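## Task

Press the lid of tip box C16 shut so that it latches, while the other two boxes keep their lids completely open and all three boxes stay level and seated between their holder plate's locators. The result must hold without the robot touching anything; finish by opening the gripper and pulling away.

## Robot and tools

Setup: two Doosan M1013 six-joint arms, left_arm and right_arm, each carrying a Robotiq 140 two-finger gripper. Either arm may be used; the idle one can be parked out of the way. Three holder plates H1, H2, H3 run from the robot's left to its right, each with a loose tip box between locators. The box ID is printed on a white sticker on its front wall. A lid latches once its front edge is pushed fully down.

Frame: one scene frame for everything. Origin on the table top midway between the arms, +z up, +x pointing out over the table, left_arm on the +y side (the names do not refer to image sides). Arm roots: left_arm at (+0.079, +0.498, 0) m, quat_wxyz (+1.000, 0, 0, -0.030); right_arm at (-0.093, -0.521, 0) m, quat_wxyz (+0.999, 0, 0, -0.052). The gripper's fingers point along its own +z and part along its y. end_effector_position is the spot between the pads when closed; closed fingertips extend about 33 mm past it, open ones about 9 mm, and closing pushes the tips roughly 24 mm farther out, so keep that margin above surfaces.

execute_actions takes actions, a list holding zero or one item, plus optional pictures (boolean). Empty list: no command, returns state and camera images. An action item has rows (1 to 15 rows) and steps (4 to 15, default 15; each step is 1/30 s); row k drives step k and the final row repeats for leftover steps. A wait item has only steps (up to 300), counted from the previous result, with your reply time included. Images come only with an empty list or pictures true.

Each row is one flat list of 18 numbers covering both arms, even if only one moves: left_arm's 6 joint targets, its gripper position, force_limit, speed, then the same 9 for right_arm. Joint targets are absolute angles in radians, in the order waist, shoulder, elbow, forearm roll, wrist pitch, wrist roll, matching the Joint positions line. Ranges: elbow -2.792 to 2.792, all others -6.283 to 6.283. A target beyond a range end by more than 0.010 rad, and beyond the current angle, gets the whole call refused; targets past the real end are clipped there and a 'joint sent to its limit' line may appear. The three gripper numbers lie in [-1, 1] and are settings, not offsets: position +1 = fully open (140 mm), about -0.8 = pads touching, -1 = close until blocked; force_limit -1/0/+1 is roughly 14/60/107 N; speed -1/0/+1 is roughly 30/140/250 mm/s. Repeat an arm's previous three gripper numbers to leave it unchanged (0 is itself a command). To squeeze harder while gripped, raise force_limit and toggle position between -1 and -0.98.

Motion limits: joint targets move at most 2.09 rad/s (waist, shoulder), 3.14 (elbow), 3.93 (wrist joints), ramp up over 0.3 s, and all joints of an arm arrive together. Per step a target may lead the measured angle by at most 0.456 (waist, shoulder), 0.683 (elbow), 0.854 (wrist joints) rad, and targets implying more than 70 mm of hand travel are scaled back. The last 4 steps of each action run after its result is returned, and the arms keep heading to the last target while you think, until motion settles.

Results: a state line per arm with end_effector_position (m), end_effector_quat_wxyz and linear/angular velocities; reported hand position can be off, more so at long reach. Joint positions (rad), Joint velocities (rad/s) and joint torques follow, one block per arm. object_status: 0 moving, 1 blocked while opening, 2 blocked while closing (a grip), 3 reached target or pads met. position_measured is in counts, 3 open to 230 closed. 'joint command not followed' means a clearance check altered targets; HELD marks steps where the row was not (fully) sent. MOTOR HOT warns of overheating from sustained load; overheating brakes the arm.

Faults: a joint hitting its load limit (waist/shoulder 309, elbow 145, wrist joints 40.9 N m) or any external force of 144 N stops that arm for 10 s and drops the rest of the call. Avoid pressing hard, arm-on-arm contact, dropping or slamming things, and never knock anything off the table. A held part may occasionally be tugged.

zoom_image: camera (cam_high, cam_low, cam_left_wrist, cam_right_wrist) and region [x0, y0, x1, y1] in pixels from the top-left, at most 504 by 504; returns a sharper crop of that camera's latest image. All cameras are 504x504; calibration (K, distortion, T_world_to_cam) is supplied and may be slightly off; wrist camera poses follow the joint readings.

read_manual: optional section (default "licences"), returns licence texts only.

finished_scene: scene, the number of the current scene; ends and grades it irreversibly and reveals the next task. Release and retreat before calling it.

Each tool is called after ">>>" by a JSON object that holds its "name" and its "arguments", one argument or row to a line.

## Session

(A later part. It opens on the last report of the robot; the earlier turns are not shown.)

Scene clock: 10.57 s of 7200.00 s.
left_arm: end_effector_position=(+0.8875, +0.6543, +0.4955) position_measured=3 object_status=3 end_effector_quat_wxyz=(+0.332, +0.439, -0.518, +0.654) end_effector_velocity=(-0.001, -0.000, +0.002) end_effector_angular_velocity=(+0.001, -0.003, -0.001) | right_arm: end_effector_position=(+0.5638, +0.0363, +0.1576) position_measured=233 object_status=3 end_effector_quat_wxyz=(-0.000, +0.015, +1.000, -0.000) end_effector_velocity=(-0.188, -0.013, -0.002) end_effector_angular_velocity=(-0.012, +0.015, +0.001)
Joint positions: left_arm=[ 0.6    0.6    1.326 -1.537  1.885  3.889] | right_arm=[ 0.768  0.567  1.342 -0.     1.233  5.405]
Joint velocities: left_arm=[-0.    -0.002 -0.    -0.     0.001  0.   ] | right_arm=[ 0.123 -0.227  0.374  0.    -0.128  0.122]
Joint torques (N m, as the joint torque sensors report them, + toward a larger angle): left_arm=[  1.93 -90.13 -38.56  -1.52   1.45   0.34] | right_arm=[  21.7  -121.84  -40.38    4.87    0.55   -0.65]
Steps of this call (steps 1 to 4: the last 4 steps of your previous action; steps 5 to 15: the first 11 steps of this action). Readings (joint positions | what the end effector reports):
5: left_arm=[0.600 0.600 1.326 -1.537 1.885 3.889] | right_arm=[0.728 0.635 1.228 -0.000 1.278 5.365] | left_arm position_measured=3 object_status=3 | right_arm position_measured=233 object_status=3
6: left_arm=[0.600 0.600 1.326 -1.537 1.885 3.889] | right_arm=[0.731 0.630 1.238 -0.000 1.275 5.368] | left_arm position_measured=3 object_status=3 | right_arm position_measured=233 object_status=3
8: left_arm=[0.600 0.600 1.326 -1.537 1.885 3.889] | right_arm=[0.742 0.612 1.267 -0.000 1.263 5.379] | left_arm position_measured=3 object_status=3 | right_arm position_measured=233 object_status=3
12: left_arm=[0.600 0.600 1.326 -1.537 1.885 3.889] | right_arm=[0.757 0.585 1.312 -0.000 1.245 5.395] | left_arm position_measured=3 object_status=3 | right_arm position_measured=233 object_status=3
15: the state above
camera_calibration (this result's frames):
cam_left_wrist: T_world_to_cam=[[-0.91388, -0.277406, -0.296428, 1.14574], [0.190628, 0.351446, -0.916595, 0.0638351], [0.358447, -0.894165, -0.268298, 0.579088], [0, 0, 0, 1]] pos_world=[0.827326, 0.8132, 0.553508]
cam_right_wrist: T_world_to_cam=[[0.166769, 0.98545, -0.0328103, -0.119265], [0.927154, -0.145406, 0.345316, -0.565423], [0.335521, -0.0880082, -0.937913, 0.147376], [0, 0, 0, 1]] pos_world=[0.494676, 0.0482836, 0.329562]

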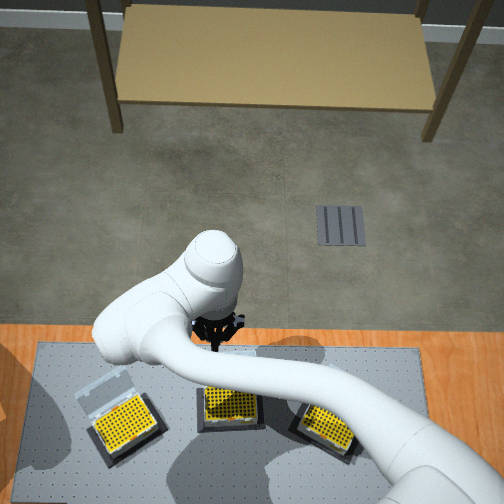

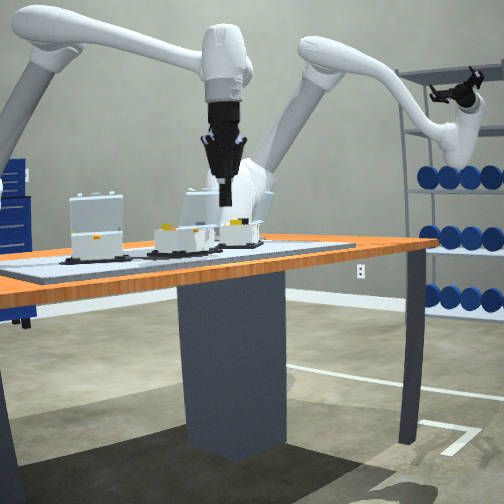

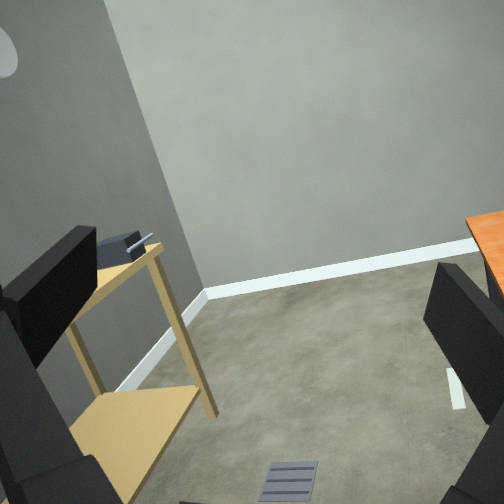

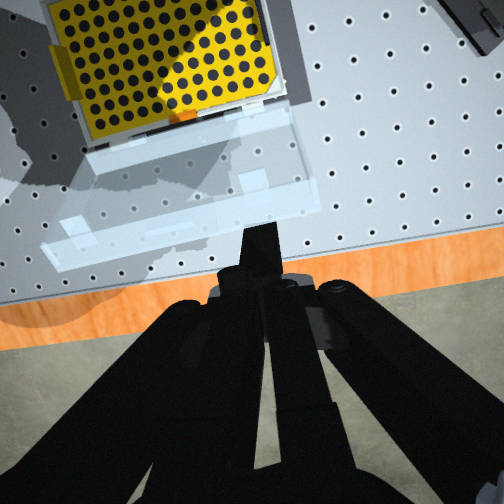

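>>> {"name": "execute_actions", "arguments": {
  "actions": [],
  "pictures": true
}}

>>> {"name": "zoom_image", "arguments": {
  "camera": "cam_low",
  "region": [140, 140, 280, 265]
}}

Scene clock: 10.90 s of 7200.00 s.
left_arm: end_effector_position=(+0.8876, +0.6543, +0.4955) position_measured=3 object_status=3 end_effector_quat_wxyz=(+0.332, +0.439, -0.518, +0.654) end_effector_velocity=(-0.001, -0.000, +0.001) end_effector_angular_velocity=(-0.001, -0.001, -0.002) | right_arm: end_effector_position=(+0.5537, +0.0358, +0.1581) position_measured=233 object_status=3 end_effector_quat_wxyz=(-0.000, +0.015, +1.000, -0.000) end_effector_velocity=(-0.000, -0.000, +0.000) end_effector_angular_velocity=(-0.000, +0.000, +0.002)
Joint positions: left_arm=[ 0.6    0.6    1.326 -1.537  1.885  3.889] | right_arm=[ 0.775  0.554  1.362 -0.     1.226  5.412]
Joint velocities: left_arm=[-0.    -0.     0.    -0.     0.002  0.   ] | right_arm=[ 0.    -0.     0.001 -0.     0.    -0.001]
Joint torques (N m, as the joint torque sensors report them, + toward a larger angle): left_arm=[  1.69 -88.98 -39.29  -2.1    1.28   0.56] | right_arm=[ -0.58 -94.58 -38.07   4.18   0.48  -0.39]
Kept back: nothing.
Steps of this call (steps 1 to 4: the last 4 steps of your previous action; steps 5 to 10: the robot went on to your last target). Readings (joint positions | what the end effector reports):
1: left_arm=[0.600 0.600 1.326 -1.537 1.885 3.889] | right_arm=[0.772 0.560 1.353 -0.000 1.229 5.409] | left_arm position_measured=3 object_status=3 | right_arm position_measured=233 object_status=3
2: left_arm=[0.600 0.600 1.326 -1.537 1.885 3.889] | right_arm=[0.774 0.556 1.359 -0.000 1.227 5.411] | left_arm position_measured=3 object_status=3 | right_arm position_measured=233 object_status=3
4: left_arm=[0.600 0.600 1.326 -1.537 1.885 3.889] | right_arm=[0.775 0.554 1.361 -0.000 1.226 5.412] | left_arm position_measured=3 object_status=3 | right_arm position_measured=233 object_status=3
8: left_arm=[0.600 0.600 1.326 -1.537 1.885 3.889] | right_arm=[0.775 0.554 1.362 -0.000 1.226 5.412] | left_arm position_measured=3 object_status=3 | right_arm position_measured=233 object_status=3
10: the state above
camera_calibration (this result's frames):
cam_left_wrist: T_world_to_cam=[[-0.913877, -0.277415, -0.296427, 1.14575], [0.190622, 0.351451, -0.916594, 0.063834], [0.358457, -0.89416, -0.268302, 0.579077], [0, 0, 0, 1]] pos_world=[0.827328, 0.8132, 0.553507]
cam_right_wrist: T_world_to_cam=[[0.166682, 0.98547, -0.0326497, -0.117068], [0.927107, -0.145365, 0.345459, -0.55629], [0.335693, -0.0878517, -0.937866, 0.151058], [0, 0, 0, 1]] pos_world=[0.484545, 0.0477719, 0.330025]

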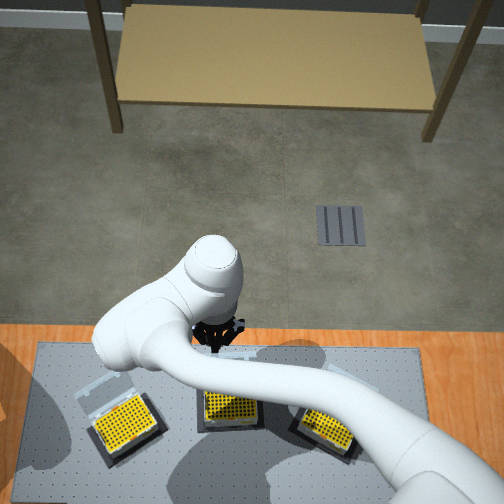

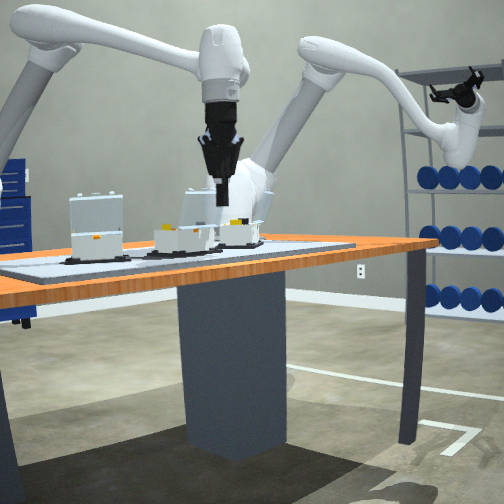

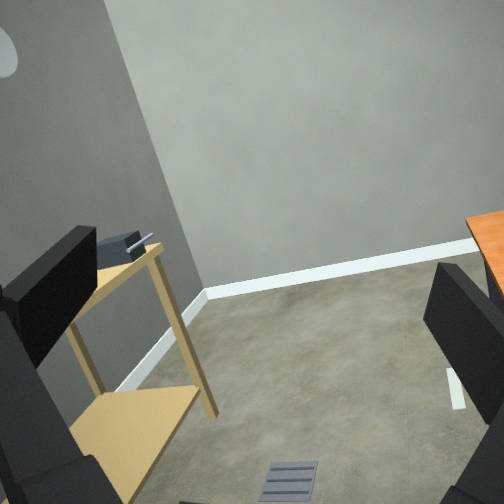

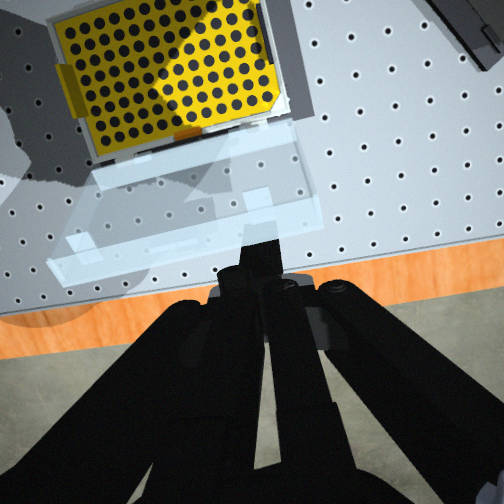

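Region (140, 140, 280, 265) of cam_low's 504x504 image, scaled by 3.600, with more detail than that image has; it fills the top 450 rows of this view, and the rest is white.

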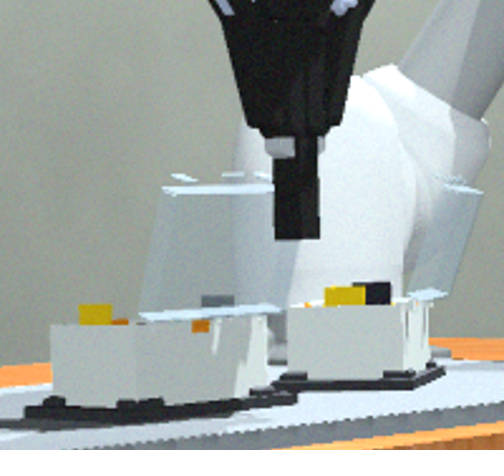

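>>> {"name": "execute_actions", "arguments": {
  "actions": [
    {"rows":[[0.6,0.6,1.326,-1.537,1.885,3.889,1,0,0,0.772,0.545,1.377,0,1.22,5.417,-1,0,0],[0.6,0.6,1.326,-1.537,1.885,3.889,1,0,0,0.772,0.545,1.377,0,1.22,5.417,-1,0,0],[0.6,0.6,1.326,-1.537,1.885,3.889,1,0,0,0.77,0.536,1.392,0,1.214,5.422,-1,0,0],[0.6,0.6,1.326,-1.537,1.885,3.889,1,0,0,0.77,0.536,1.392,0,1.214,5.422,-1,0,0],[0.6,0.6,1.326,-1.537,1.885,3.889,1,0,0,0.772,0.527,1.407,0,1.208,5.428,-1,0,0],[0.6,0.6,1.326,-1.537,1.885,3.889,1,0,0,0.772,0.527,1.407,0,1.208,5.428,-1,0,0],[0.6,0.6,1.326,-1.537,1.885,3.889,1,0,0,0.776,0.516,1.424,0,1.202,5.436,-1,0,0],[0.6,0.6,1.326,-1.537,1.885,3.889,1,0,0,0.776,0.516,1.424,0,1.202,5.436,-1,0,0],[0.6,0.6,1.326,-1.537,1.885,3.889,1,0,0,0.78,0.505,1.441,0,1.196,5.444,-1,0,0],[0.6,0.6,1.326,-1.537,1.885,3.889,1,0,0,0.78,0.505,1.441,0,1.196,5.444,-1,0,0],[0.6,0.6,1.326,-1.537,1.885,3.889,1,0,0,0.785,0.494,1.458,0,1.19,5.452,-1,0,0]],"steps":15}
  ]
}}

>>> {"name": "execute_actions", "arguments": {
  "actions": [
    {"steps":8}
  ],
  "pictures": true
}}

>>> {"name": "zoom_image", "arguments": {
  "camera": "cam_low",
  "region": [140, 140, 280, 265]
}}

Scene clock: 11.53 s of 7200.00 s.
left_arm: end_effector_position=(+0.8876, +0.6543, +0.4955) position_measured=3 object_status=3 end_effector_quat_wxyz=(+0.332, +0.439, -0.518, +0.654) end_effector_velocity=(-0.000, +0.000, +0.000) end_effector_angular_velocity=(+0.000, +0.001, +0.001) | right_arm: end_effector_position=(+0.5275, +0.0195, +0.1578) position_measured=233 object_status=3 end_effector_quat_wxyz=(-0.000, +0.028, +1.000, -0.000) end_effector_velocity=(-0.111, -0.023, +0.006) end_effector_angular_velocity=(+0.007, -0.009, -0.054)
Joint positions: left_arm=[ 0.6    0.6    1.326 -1.537  1.885  3.889] | right_arm=[0.779 0.507 1.437 0.    1.197 5.442]
Joint velocities: left_arm=[ 0.001 -0.001  0.     0.    -0.001 -0.001] | right_arm=[ 0.062 -0.159  0.239 -0.    -0.091  0.116]
Joint torques (N m, as the joint torque sensors report them, + toward a larger angle): left_arm=[  1.93 -89.64 -38.71  -2.01   1.29   0.11] | right_arm=[ -3.69 -88.48 -35.46   3.97  -0.18  -0.19]
Steps of this call (steps 1 to 8: the robot went on to your last target; steps 9 to 19: the first 11 steps of this action). Readings (joint positions | what the end effector reports):
9: left_arm=[0.600 0.600 1.326 -1.537 1.885 3.889] | right_arm=[0.775 0.553 1.363 0.000 1.225 5.412] | left_arm position_measured=3 object_status=3 | right_arm position_measured=233 object_status=3
10: left_arm=[0.600 0.600 1.326 -1.537 1.885 3.889] | right_arm=[0.774 0.550 1.369 0.000 1.223 5.414] | left_arm position_measured=3 object_status=3 | right_arm position_measured=233 object_status=3
12: left_arm=[0.600 0.600 1.326 -1.537 1.885 3.889] | right_arm=[0.772 0.542 1.383 0.000 1.218 5.419] | left_arm position_measured=3 object_status=3 | right_arm position_measured=233 object_status=3
16: left_arm=[0.600 0.600 1.326 -1.537 1.885 3.889] | right_arm=[0.773 0.523 1.413 0.000 1.206 5.431] | left_arm position_measured=3 object_status=3 | right_arm position_measured=233 object_status=3
19: the state above

Scene clock: 11.80 s of 7200.00 s.
left_arm: end_effector_position=(+0.8876, +0.6543, +0.4955) position_measured=3 object_status=3 end_effector_quat_wxyz=(+0.332, +0.439, -0.518, +0.654) end_effector_velocity=(-0.000, -0.000, +0.000) end_effector_angular_velocity=(+0.001, -0.002, +0.000) | right_arm: end_effector_position=(+0.5175, +0.0175, +0.1579) position_measured=233 object_status=3 end_effector_quat_wxyz=(-0.000, +0.030, +1.000, -0.000) end_effector_velocity=(-0.001, -0.000, -0.000) end_effector_angular_velocity=(-0.001, +0.001, -0.000)
Joint positions: left_arm=[ 0.6    0.6    1.326 -1.537  1.885  3.889] | right_arm=[0.785 0.494 1.458 0.    1.19  5.452]
Joint velocities: left_arm=[-0.    -0.001 -0.     0.    -0.     0.001] | right_arm=[ 0.    -0.     0.001  0.     0.     0.   ]
Joint torques (N m, as the joint torque sensors report them, + toward a larger angle): left_arm=[  1.28 -89.16 -37.33  -1.65   1.09   0.34] | right_arm=[ -0.79 -90.08 -38.03   4.03   0.42  -0.39]
Kept back: nothing.
Steps of this call (steps 1 to 4: the last 4 steps of your previous action; steps 5 to 8: the robot went on to your last target). Readings (joint positions | what the end effector reports):
1: left_arm=[0.600 0.600 1.326 -1.537 1.885 3.889] | right_arm=[0.782 0.502 1.446 0.000 1.194 5.446] | left_arm position_measured=3 object_status=3 | right_arm position_measured=233 object_status=3
2: left_arm=[0.600 0.600 1.326 -1.537 1.885 3.889] | right_arm=[0.784 0.497 1.453 0.000 1.192 5.450] | left_arm position_measured=3 object_status=3 | right_arm position_measured=233 object_status=3
4: left_arm=[0.600 0.600 1.326 -1.537 1.885 3.889] | right_arm=[0.785 0.494 1.457 0.000 1.190 5.452] | left_arm position_measured=3 object_status=3 | right_arm position_measured=233 object_status=3
8: the state above
camera_calibration (this result's frames):
cam_left_wrist: T_world_to_cam=[[-0.913877, -0.277417, -0.296427, 1.14575], [0.190621, 0.351453, -0.916594, 0.0638333], [0.358459, -0.894159, -0.268303, 0.579075], [0, 0, 0, 1]] pos_world=[0.827329, 0.8132, 0.553507]
cam_right_wrist: T_world_to_cam=[[0.196203, 0.980022, -0.0325926, -0.108206], [0.922338, -0.173167, 0.345406, -0.522371], [0.332861, -0.0978309, -0.937887, 0.163054], [0, 0, 0, 1]] pos_world=[0.448759, 0.0315386, 0.329829]

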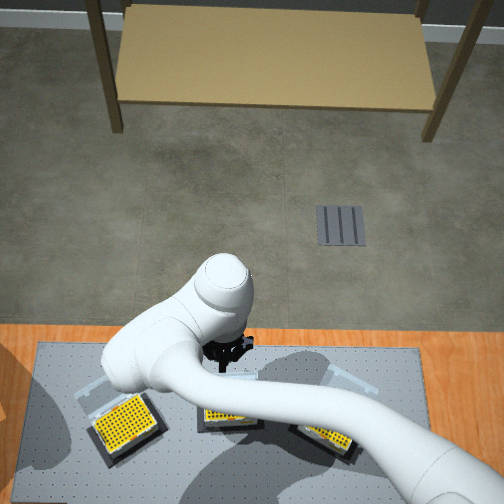

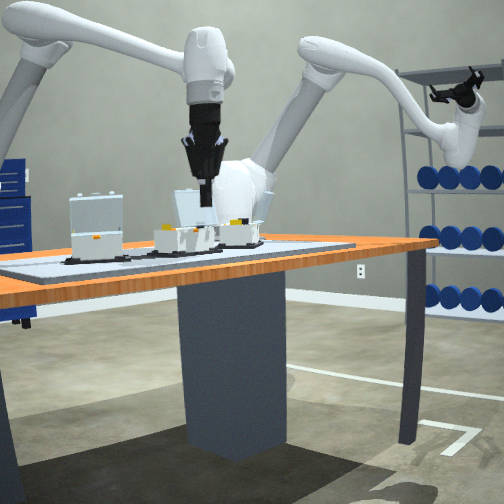

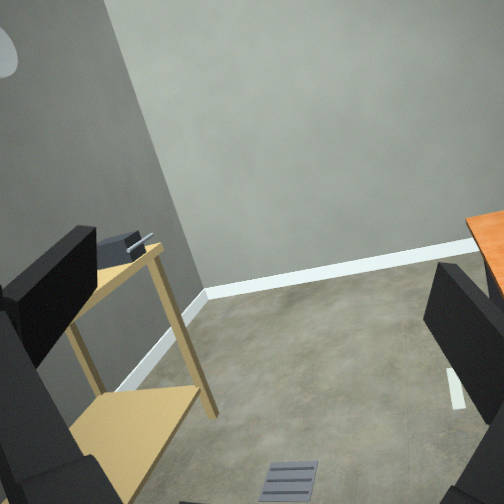

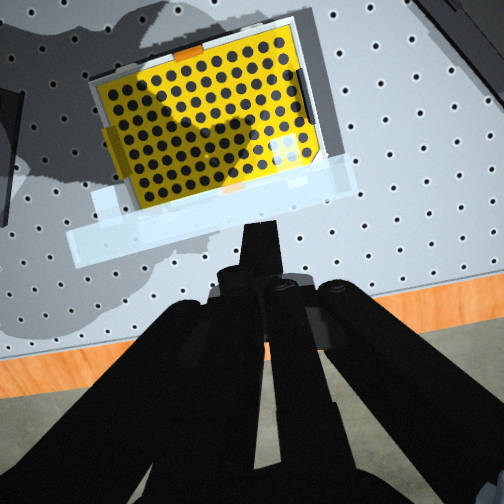

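Region (140, 140, 280, 265) of cam_low's 504x504 image, scaled by 3.600, with more detail than that image has; it fills the top 450 rows of this view, and the rest is white.

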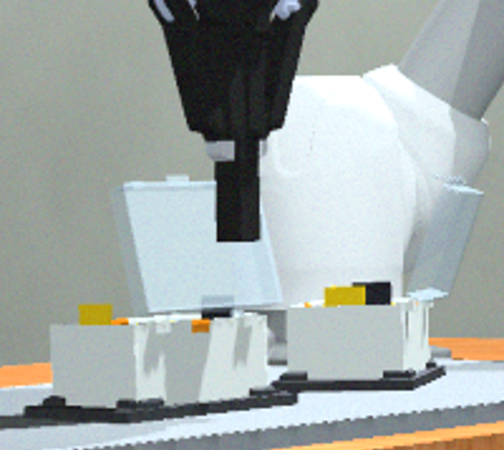

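>>> {"name": "execute_actions", "arguments": {
  "actions": [
    {"rows":[[0.6,0.6,1.326,-1.537,1.885,3.889,1,0,0,0.792,0.479,1.481,0,1.182,5.453,-1,0,0],[0.6,0.6,1.326,-1.537,1.885,3.889,1,0,0,0.792,0.479,1.481,0,1.182,5.453,-1,0,0],[0.6,0.6,1.326,-1.537,1.885,3.889,1,0,0,0.799,0.464,1.504,0,1.174,5.454,-1,0,0],[0.6,0.6,1.326,-1.537,1.885,3.889,1,0,0,0.799,0.464,1.504,0,1.174,5.454,-1,0,0],[0.6,0.6,1.326,-1.537,1.885,3.889,1,0,0,0.805,0.449,1.527,0,1.166,5.454,-1,0,0],[0.6,0.6,1.326,-1.537,1.885,3.889,1,0,0,0.805,0.449,1.527,0,1.166,5.454,-1,0,0],[0.6,0.6,1.326,-1.537,1.885,3.889,1,0,0,0.812,0.434,1.55,0,1.158,5.455,-1,0,0],[0.6,0.6,1.326,-1.537,1.885,3.889,1,0,0,0.812,0.434,1.55,0,1.158,5.455,-1,0,0],[0.6,0.6,1.326,-1.537,1.885,3.889,1,0,0,0.819,0.419,1.573,0,1.15,5.456,-1,0,0]],"steps":15}
  ]
}}

>>> {"name": "execute_actions", "arguments": {
  "actions": [
    {"steps":8}
  ],
  "pictures": true
}}

>>> {"name": "zoom_image", "arguments": {
  "camera": "cam_low",
  "region": [140, 140, 280, 265]
}}

Scene clock: 12.50 s of 7200.00 s.
left_arm: end_effector_position=(+0.8876, +0.6543, +0.4955) position_measured=3 object_status=3 end_effector_quat_wxyz=(+0.332, +0.439, -0.518, +0.654) end_effector_velocity=(+0.001, -0.000, -0.000) end_effector_angular_velocity=(-0.001, -0.001, -0.000) | right_arm: end_effector_position=(+0.4644, +0.0059, +0.1579) position_measured=233 object_status=3 end_effector_quat_wxyz=(-0.000, +0.016, +1.000, -0.000) end_effector_velocity=(-0.113, -0.026, +0.003) end_effector_angular_velocity=(+0.003, -0.003, +0.061)
Joint positions: left_arm=[ 0.6    0.6    1.326 -1.537  1.885  3.889] | right_arm=[0.817 0.424 1.565 0.    1.153 5.456]
Joint velocities: left_arm=[-0.001  0.001 -0.001 -0.001 -0.     0.   ] | right_arm=[ 0.071 -0.152  0.222  0.    -0.075  0.01 ]
Joint torques (N m, as the joint torque sensors report them, + toward a larger angle): left_arm=[  3.07 -93.08 -38.24  -1.77   1.27   0.32] | right_arm=[-12.25 -64.94 -41.05   4.19   0.35  -0.16]
Steps of this call (steps 1 to 10: the robot went on to your last target; steps 11 to 21: the first 11 steps of this action). Readings (joint positions | what the end effector reports):
11: left_arm=[0.600 0.600 1.326 -1.537 1.885 3.889] | right_arm=[0.785 0.493 1.459 0.000 1.190 5.452] | left_arm position_measured=3 object_status=3 | right_arm position_measured=233 object_status=3
12: left_arm=[0.600 0.600 1.326 -1.537 1.885 3.889] | right_arm=[0.788 0.488 1.467 0.000 1.187 5.452] | left_arm position_measured=3 object_status=3 | right_arm position_measured=233 object_status=3
14: left_arm=[0.600 0.600 1.326 -1.537 1.885 3.889] | right_arm=[0.794 0.475 1.488 0.000 1.180 5.453] | left_arm position_measured=3 object_status=3 | right_arm position_measured=233 object_status=3
18: left_arm=[0.600 0.600 1.326 -1.537 1.885 3.889] | right_arm=[0.807 0.445 1.533 0.000 1.164 5.454] | left_arm position_measured=3 object_status=3 | right_arm position_measured=233 object_status=3
21: the state above

Scene clock: 12.77 s of 7200.00 s.
left_arm: end_effector_position=(+0.8876, +0.6543, +0.4955) position_measured=3 object_status=3 end_effector_quat_wxyz=(+0.332, +0.439, -0.518, +0.654) end_effector_velocity=(+0.000, +0.001, +0.000) end_effector_angular_velocity=(+0.001, -0.000, +0.002) | right_arm: end_effector_position=(+0.4607, +0.0049, +0.1578) position_measured=233 object_status=3 end_effector_quat_wxyz=(-0.000, +0.015, +1.000, -0.000) end_effector_velocity=(+0.000, +0.000, +0.000) end_effector_angular_velocity=(+0.001, -0.001, +0.000)
Joint positions: left_arm=[ 0.6    0.6    1.326 -1.537  1.885  3.889] | right_arm=[0.819 0.419 1.573 0.    1.15  5.456]
Joint velocities: left_arm=[ 0.001  0.    -0.001  0.    -0.001 -0.   ] | right_arm=[ 0.    -0.    -0.    -0.    -0.001  0.   ]
Joint torques (N m, as the joint torque sensors report them, + toward a larger angle): left_arm=[  0.24 -91.19 -38.32  -1.85   1.13   0.22] | right_arm=[ -0.31 -81.42 -37.47   4.03   0.32  -0.38]
Kept back: nothing.
Steps of this call (steps 1 to 4: the last 4 steps of your previous action; steps 5 to 8: the robot went on to your last target). Readings (joint positions | what the end effector reports):
1: left_arm=[0.600 0.600 1.326 -1.537 1.885 3.889] | right_arm=[0.818 0.421 1.570 0.000 1.151 5.456] | left_arm position_measured=3 object_status=3 | right_arm position_measured=233 object_status=3
2: left_arm=[0.600 0.600 1.326 -1.537 1.885 3.889] | right_arm=[0.819 0.420 1.572 0.000 1.150 5.456] | left_arm position_measured=3 object_status=3 | right_arm position_measured=233 object_status=3
4: left_arm=[0.600 0.600 1.326 -1.537 1.885 3.889] | right_arm=[0.819 0.419 1.573 0.000 1.150 5.456] | left_arm position_measured=3 object_status=3 | right_arm position_measured=233 object_status=3
8: the state above
camera_calibration (this result's frames):
cam_left_wrist: T_world_to_cam=[[-0.913877, -0.277417, -0.296427, 1.14575], [0.190621, 0.351453, -0.916594, 0.0638335], [0.358459, -0.894159, -0.268303, 0.579075], [0, 0, 0, 1]] pos_world=[0.827329, 0.8132, 0.553507]
cam_right_wrist: T_world_to_cam=[[0.166708, 0.985467, -0.0326247, -0.0711069], [0.927112, -0.1454, 0.345432, -0.474504], [0.335668, -0.0878328, -0.937877, 0.179286], [0, 0, 0, 1]] pos_world=[0.391591, 0.0168278, 0.329737]

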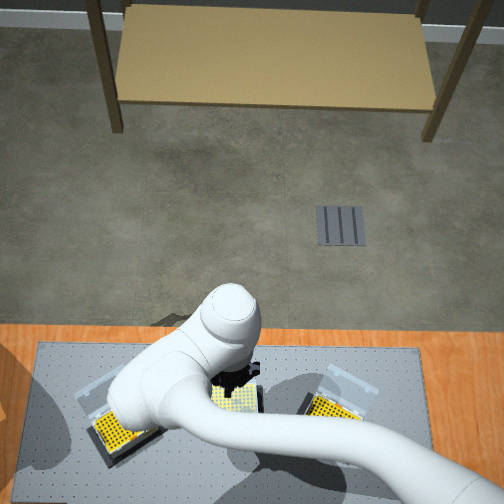

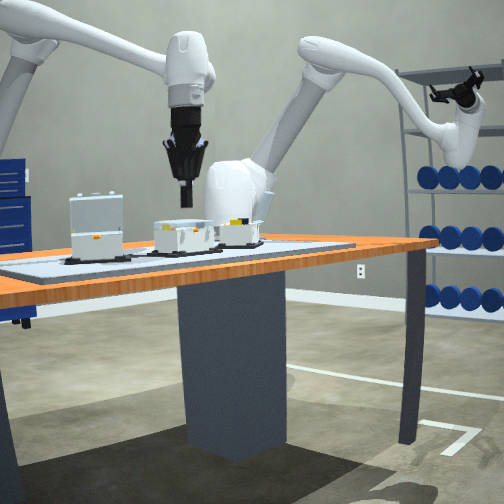

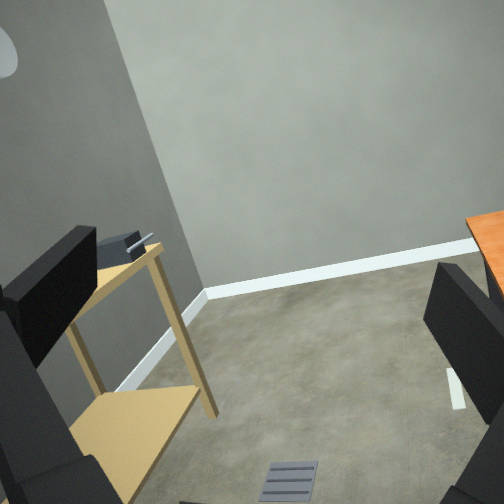

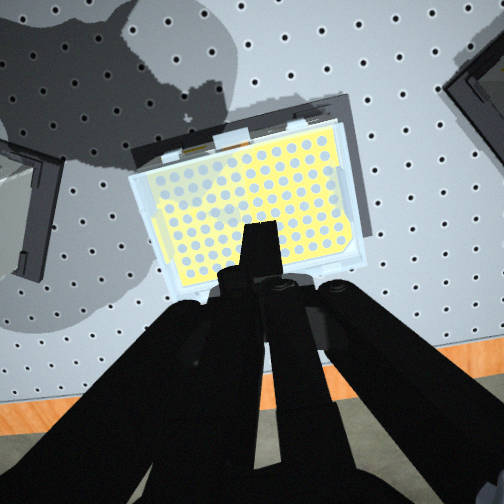

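Region (140, 140, 280, 265) of cam_low's 504x504 image, scaled by 3.600, with more detail than that image has; it fills the top 450 rows of this view, and the rest is white.

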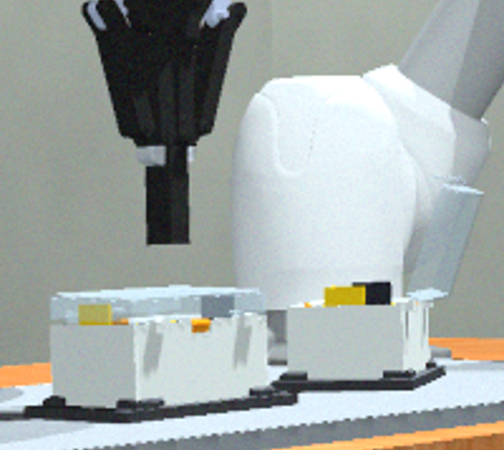

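>>> {"name": "execute_actions", "arguments": {
  "actions": [
    {"rows":[[0.6,0.6,1.326,-1.537,1.885,3.889,1,0,0,0.833,0.374,1.639,0,1.129,5.47,-1,0,0],[0.6,0.6,1.326,-1.537,1.885,3.889,1,0,0,0.833,0.374,1.639,0,1.129,5.47,-1,0,0],[0.6,0.6,1.326,-1.537,1.885,3.889,1,0,0,0.833,0.374,1.639,0,1.129,5.47,-1,0,0],[0.6,0.6,1.326,-1.537,1.885,3.889,1,0,0,0.833,0.374,1.639,0,1.129,5.47,-1,0,0],[0.6,0.6,1.326,-1.537,1.885,3.889,1,0,0,0.833,0.374,1.639,0,1.129,5.47,-1,0,0],[0.6,0.6,1.326,-1.537,1.885,3.889,1,0,0,0.833,0.388,1.658,0,1.096,5.47,-1,0,0]],"steps":15}
  ]
}}

>>> {"name": "execute_actions", "arguments": {
  "actions": [
    {"steps":8}
  ],
  "pictures": true
}}

>>> {"name": "zoom_image", "arguments": {
  "camera": "cam_low",
  "region": [140, 180, 240, 265]
}}

Scene clock: 13.47 s of 7200.00 s.
left_arm: end_effector_position=(+0.8876, +0.6543, +0.4955) position_measured=3 object_status=3 end_effector_quat_wxyz=(+0.332, +0.439, -0.518, +0.654) end_effector_velocity=(+0.000, +0.000, +0.000) end_effector_angular_velocity=(-0.001, -0.001, -0.000) | right_arm: end_effector_position=(+0.4304, -0.0079, +0.1385) position_measured=233 object_status=3 end_effector_quat_wxyz=(-0.000, +0.014, +1.000, -0.000) end_effector_velocity=(+0.000, -0.000, -0.006) end_effector_angular_velocity=(+0.002, -0.002, -0.001)
Joint positions: left_arm=[ 0.6    0.6    1.326 -1.537  1.885  3.889] | right_arm=[ 0.833  0.388  1.658 -0.     1.097  5.47 ]
Joint velocities: left_arm=[ 0.     0.001 -0.001 -0.001  0.001  0.   ] | right_arm=[-0.     0.003  0.007  0.    -0.013  0.001]
Joint torques (N m, as the joint torque sensors report them, + toward a larger angle): left_arm=[  1.18 -90.53 -38.45  -1.92   1.57   0.03] | right_arm=[ -0.77 -78.07 -34.7    3.88   0.23  -0.44]
Steps of this call (steps 1 to 10: the robot went on to your last target; steps 11 to 21: the first 11 steps of this action). Readings (joint positions | what the end effector reports):
11: left_arm=[0.600 0.600 1.326 -1.537 1.885 3.889] | right_arm=[0.819 0.418 1.574 0.000 1.150 5.456] | left_arm position_measured=3 object_status=3 | right_arm position_measured=233 object_status=3
12: left_arm=[0.600 0.600 1.326 -1.537 1.885 3.889] | right_arm=[0.821 0.412 1.583 0.000 1.147 5.458] | left_arm position_measured=3 object_status=3 | right_arm position_measured=233 object_status=3
14: left_arm=[0.600 0.600 1.326 -1.537 1.885 3.889] | right_arm=[0.829 0.385 1.622 -0.000 1.135 5.466] | left_arm position_measured=3 object_status=3 | right_arm position_measured=233 object_status=3
18: left_arm=[0.600 0.600 1.326 -1.537 1.885 3.889] | right_arm=[0.833 0.384 1.653 -0.000 1.105 5.470] | left_arm position_measured=3 object_status=3 | right_arm position_measured=233 object_status=3
21: the state above

Scene clock: 13.73 s of 7200.00 s.
left_arm: end_effector_position=(+0.8876, +0.6543, +0.4955) position_measured=3 object_status=3 end_effector_quat_wxyz=(+0.332, +0.439, -0.518, +0.654) end_effector_velocity=(-0.000, -0.001, -0.001) end_effector_angular_velocity=(-0.000, +0.001, -0.002) | right_arm: end_effector_position=(+0.4303, -0.0079, +0.1382) position_measured=233 object_status=3 end_effector_quat_wxyz=(-0.000, +0.015, +1.000, -0.000) end_effector_velocity=(+0.000, +0.001, -0.000) end_effector_angular_velocity=(+0.001, +0.000, -0.000)
Joint positions: left_arm=[ 0.6    0.6    1.326 -1.537  1.885  3.889] | right_arm=[ 0.833  0.388  1.658 -0.     1.096  5.47 ]
Joint velocities: left_arm=[-0.001  0.001  0.001  0.001  0.001  0.001] | right_arm=[ 0.     0.    -0.     0.001 -0.001 -0.   ]
Joint torques (N m, as the joint torque sensors report them, + toward a larger angle): left_arm=[  1.68 -89.22 -37.86  -1.75   1.25  -0.01] | right_arm=[ -1.1  -77.84 -36.36   3.83   0.44  -0.33]
Kept back: nothing.
Steps of this call (steps 1 to 4: the last 4 steps of your previous action; steps 5 to 8: the robot went on to your last target). Readings (joint positions | what the end effector reports):
1: left_arm=[0.600 0.600 1.326 -1.537 1.885 3.889] | right_arm=[0.833 0.388 1.658 -0.000 1.096 5.470] | left_arm position_measured=3 object_status=3 | right_arm position_measured=233 object_status=3
2: left_arm=[0.600 0.600 1.326 -1.537 1.885 3.889] | right_arm=[0.833 0.388 1.658 -0.000 1.096 5.470] | left_arm position_measured=3 object_status=3 | right_arm position_measured=233 object_status=3
4: left_arm=[0.600 0.600 1.326 -1.537 1.885 3.889] | right_arm=[0.833 0.388 1.658 -0.000 1.096 5.470] | left_arm position_measured=3 object_status=3 | right_arm position_measured=233 object_status=3
8: the state above
camera_calibration (this result's frames):
cam_left_wrist: T_world_to_cam=[[-0.913877, -0.277417, -0.296427, 1.14575], [0.190622, 0.351453, -0.916594, 0.0638331], [0.358459, -0.894159, -0.268303, 0.579075], [0, 0, 0, 1]] pos_world=[0.827329, 0.8132, 0.553507]
cam_right_wrist: T_world_to_cam=[[0.16658, 0.985486, -0.032682, -0.0540126], [0.927084, -0.145248, 0.34557, -0.441439], [0.335807, -0.087864, -0.937824, 0.169894], [0, 0, 0, 1]] pos_world=[0.361197, 0.00403797, 0.310113]

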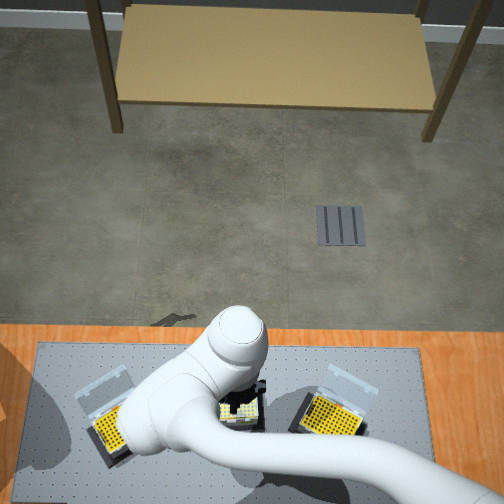

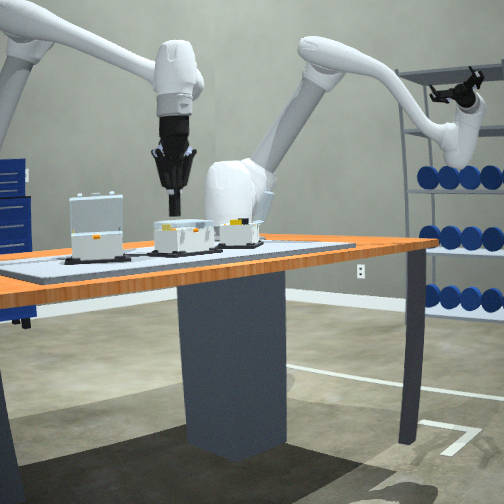

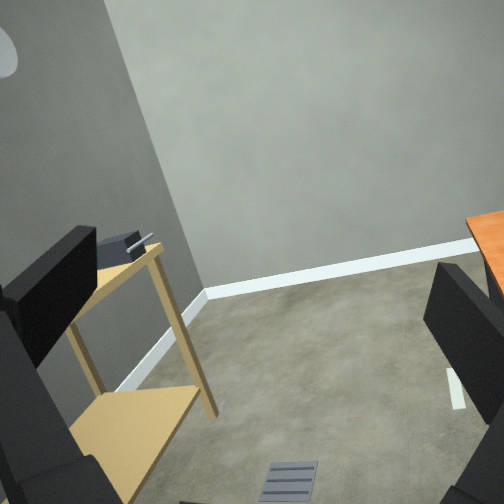

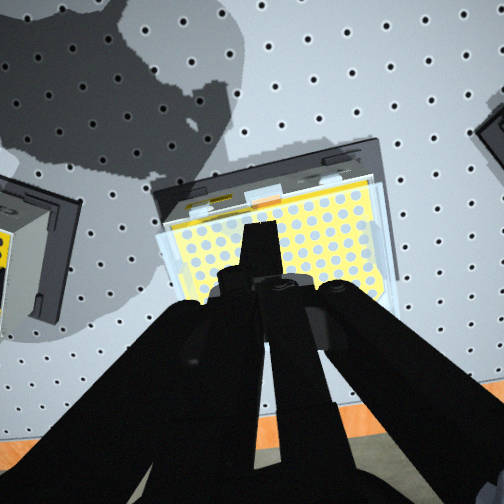

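Region (140, 180, 240, 265) of cam_low's 504x504 image, scaled by 5.040, with more detail than that image has; it fills the top 428 rows of this view, and the rest is white.

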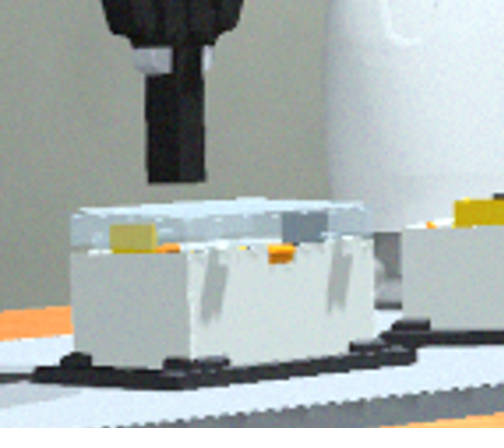

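>>> {"name": "execute_actions", "arguments": {
  "actions": [
    {"rows":[[0.6,0.6,1.326,-1.537,1.885,3.889,1,0,0,0.833,0.394,1.665,0,1.083,5.47,-1,0,0],[0.6,0.6,1.326,-1.537,1.885,3.889,1,0,0,0.833,0.394,1.665,0,1.083,5.47,-1,0,0],[0.6,0.6,1.326,-1.537,1.885,3.889,1,0,0,0.833,0.394,1.665,0,1.083,5.47,-1,0,0],[0.6,0.6,1.326,-1.537,1.885,3.889,1,0,0,0.833,0.396,1.668,0,1.078,5.47,-1,0,0],[0.6,0.6,1.326,-1.537,1.885,3.889,1,0,0,0.833,0.396,1.668,0,1.078,5.47,-1,0,0],[0.6,0.6,1.326,-1.537,1.885,3.889,1,0,0,0.833,0.396,1.668,0,1.078,5.47,-1,0,0],[0.6,0.6,1.326,-1.537,1.885,3.889,1,0,0,0.833,0.398,1.671,0,1.073,5.47,-1,0,0]],"steps":15}
  ]
}}

>>> {"name": "execute_actions", "arguments": {
  "actions": [
    {"steps":6}
  ],
  "pictures": true
}}

>>> {"name": "zoom_image", "arguments": {
  "camera": "cam_low",
  "region": [140, 180, 240, 265]
}}

Scene clock: 14.33 s of 7200.00 s.
left_arm: end_effector_position=(+0.8876, +0.6543, +0.4955) position_measured=3 object_status=3 end_effector_quat_wxyz=(+0.332, +0.439, -0.518, +0.654) end_effector_velocity=(-0.000, +0.001, -0.000) end_effector_angular_velocity=(+0.000, +0.001, +0.001) | right_arm: end_effector_position=(+0.4301, -0.0081, +0.1245) position_measured=233 object_status=3 end_effector_quat_wxyz=(-0.000, +0.015, +1.000, -0.000) end_effector_velocity=(+0.000, -0.000, -0.002) end_effector_angular_velocity=(+0.001, -0.001, -0.000)
Joint positions: left_arm=[ 0.6    0.6    1.326 -1.537  1.885  3.889] | right_arm=[0.833 0.398 1.671 0.    1.073 5.47 ]
Joint velocities: left_arm=[ 0.001 -0.     0.001  0.    -0.     0.   ] | right_arm=[-0.     0.001  0.002  0.    -0.005  0.   ]
Joint torques (N m, as the joint torque sensors report them, + toward a larger angle): left_arm=[  2.89 -90.5  -38.91  -1.85   1.3    0.27] | right_arm=[ -0.49 -77.76 -35.13   3.89   0.6   -0.32]
Steps of this call (steps 1 to 7: the robot went on to your last target; steps 8 to 18: the first 11 steps of this action). Readings (joint positions | what the end effector reports):
8: left_arm=[0.600 0.600 1.326 -1.537 1.885 3.889] | right_arm=[0.833 0.389 1.659 0.000 1.095 5.470] | left_arm position_measured=3 object_status=3 | right_arm position_measured=233 object_status=3
9: left_arm=[0.600 0.600 1.326 -1.537 1.885 3.889] | right_arm=[0.833 0.391 1.661 0.000 1.089 5.470] | left_arm position_measured=3 object_status=3 | right_arm position_measured=233 object_status=3
11: left_arm=[0.600 0.600 1.326 -1.537 1.885 3.889] | right_arm=[0.833 0.394 1.665 0.000 1.083 5.470] | left_arm position_measured=3 object_status=3 | right_arm position_measured=233 object_status=3
15: left_arm=[0.600 0.600 1.326 -1.537 1.885 3.889] | right_arm=[0.833 0.397 1.669 0.000 1.075 5.470] | left_arm position_measured=3 object_status=3 | right_arm position_measured=233 object_status=3
18: the state above

Scene clock: 14.53 s of 7200.00 s.
left_arm: end_effector_position=(+0.8876, +0.6543, +0.4955) position_measured=3 object_status=3 end_effector_quat_wxyz=(+0.332, +0.439, -0.518, +0.654) end_effector_velocity=(-0.001, +0.001, +0.001) end_effector_angular_velocity=(+0.000, -0.001, +0.002) | right_arm: end_effector_position=(+0.4301, -0.0081, +0.1244) position_measured=233 object_status=3 end_effector_quat_wxyz=(-0.000, +0.015, +1.000, -0.000) end_effector_velocity=(+0.000, -0.000, -0.000) end_effector_angular_velocity=(-0.001, -0.000, +0.001)
Joint positions: left_arm=[ 0.6    0.6    1.326 -1.537  1.885  3.889] | right_arm=[0.833 0.398 1.671 0.    1.073 5.47 ]
Joint velocities: left_arm=[ 0.002 -0.001  0.001 -0.     0.     0.   ] | right_arm=[-0.     0.     0.    -0.001 -0.    -0.001]
Joint torques (N m, as the joint torque sensors report them, + toward a larger angle): left_arm=[  3.45 -91.66 -38.44  -1.89   1.12   0.11] | right_arm=[ -1.12 -78.14 -35.77   3.91   0.4   -0.37]
Kept back: nothing.
Steps of this call (steps 1 to 4: the last 4 steps of your previous action; steps 5 to 6: the robot went on to your last target). Readings (joint positions | what the end effector reports):
1: left_arm=[0.600 0.600 1.326 -1.537 1.885 3.889] | right_arm=[0.833 0.398 1.671 0.000 1.073 5.470] | left_arm position_measured=3 object_status=3 | right_arm position_measured=233 object_status=3
2: left_arm=[0.600 0.600 1.326 -1.537 1.885 3.889] | right_arm=[0.833 0.398 1.671 0.000 1.073 5.470] | left_arm position_measured=3 object_status=3 | right_arm position_measured=233 object_status=3
4: left_arm=[0.600 0.600 1.326 -1.537 1.885 3.889] | right_arm=[0.833 0.398 1.671 0.000 1.073 5.470] | left_arm position_measured=3 object_status=3 | right_arm position_measured=233 object_status=3
6: the state above
camera_calibration (this result's frames):
cam_left_wrist: T_world_to_cam=[[-0.913877, -0.277417, -0.296427, 1.14575], [0.190621, 0.351453, -0.916594, 0.0638333], [0.358458, -0.894159, -0.268303, 0.579075], [0, 0, 0, 1]] pos_world=[0.827329, 0.8132, 0.553507]
cam_right_wrist: T_world_to_cam=[[0.166691, 0.985472, -0.0325574, -0.0543466], [0.927123, -0.145411, 0.345396, -0.436458], [0.335644, -0.0877592, -0.937892, 0.157154], [0, 0, 0, 1]] pos_world=[0.360962, 0.00388307, 0.296375]

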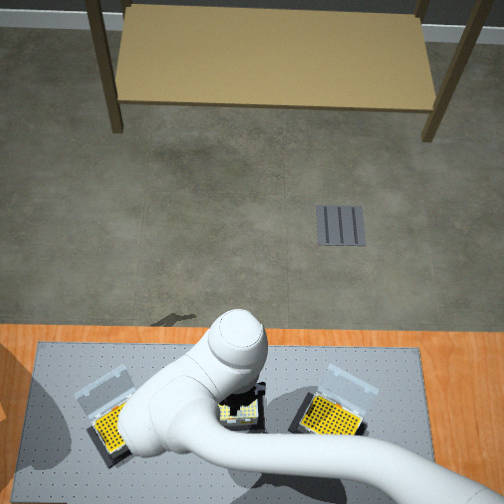

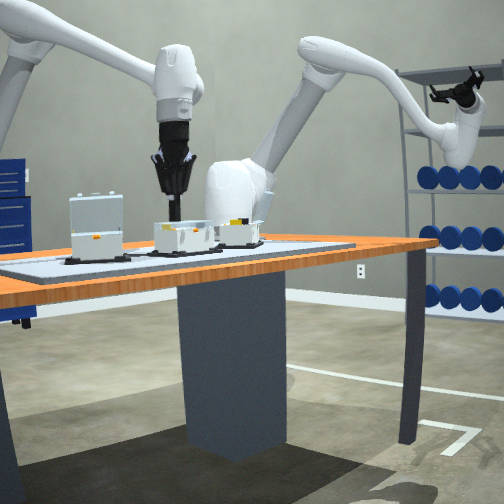

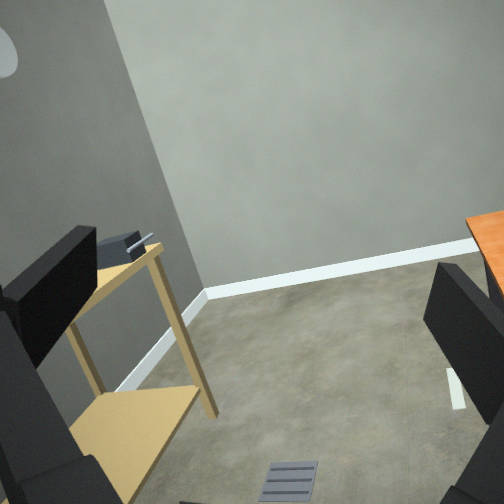

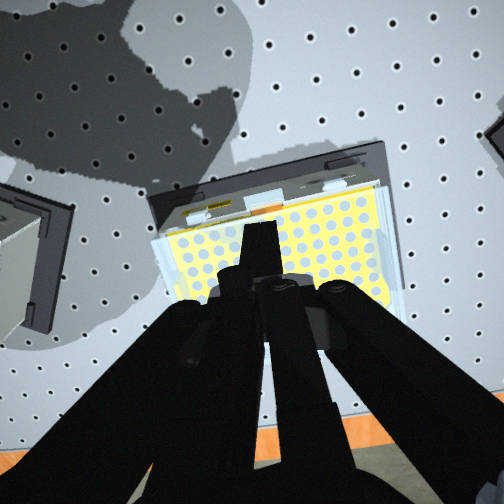

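Region (140, 180, 240, 265) of cam_low's 504x504 image, scaled by 5.040, with more detail than that image has; it fills the top 428 rows of this view, and the rest is white.

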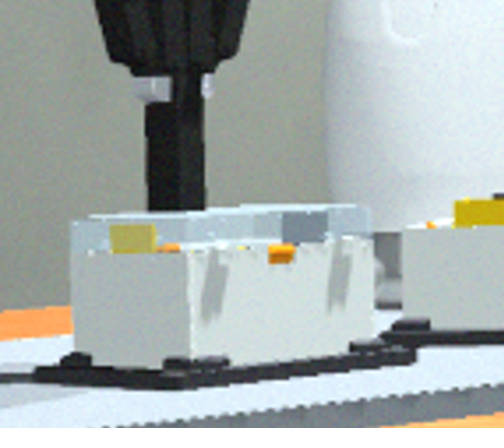

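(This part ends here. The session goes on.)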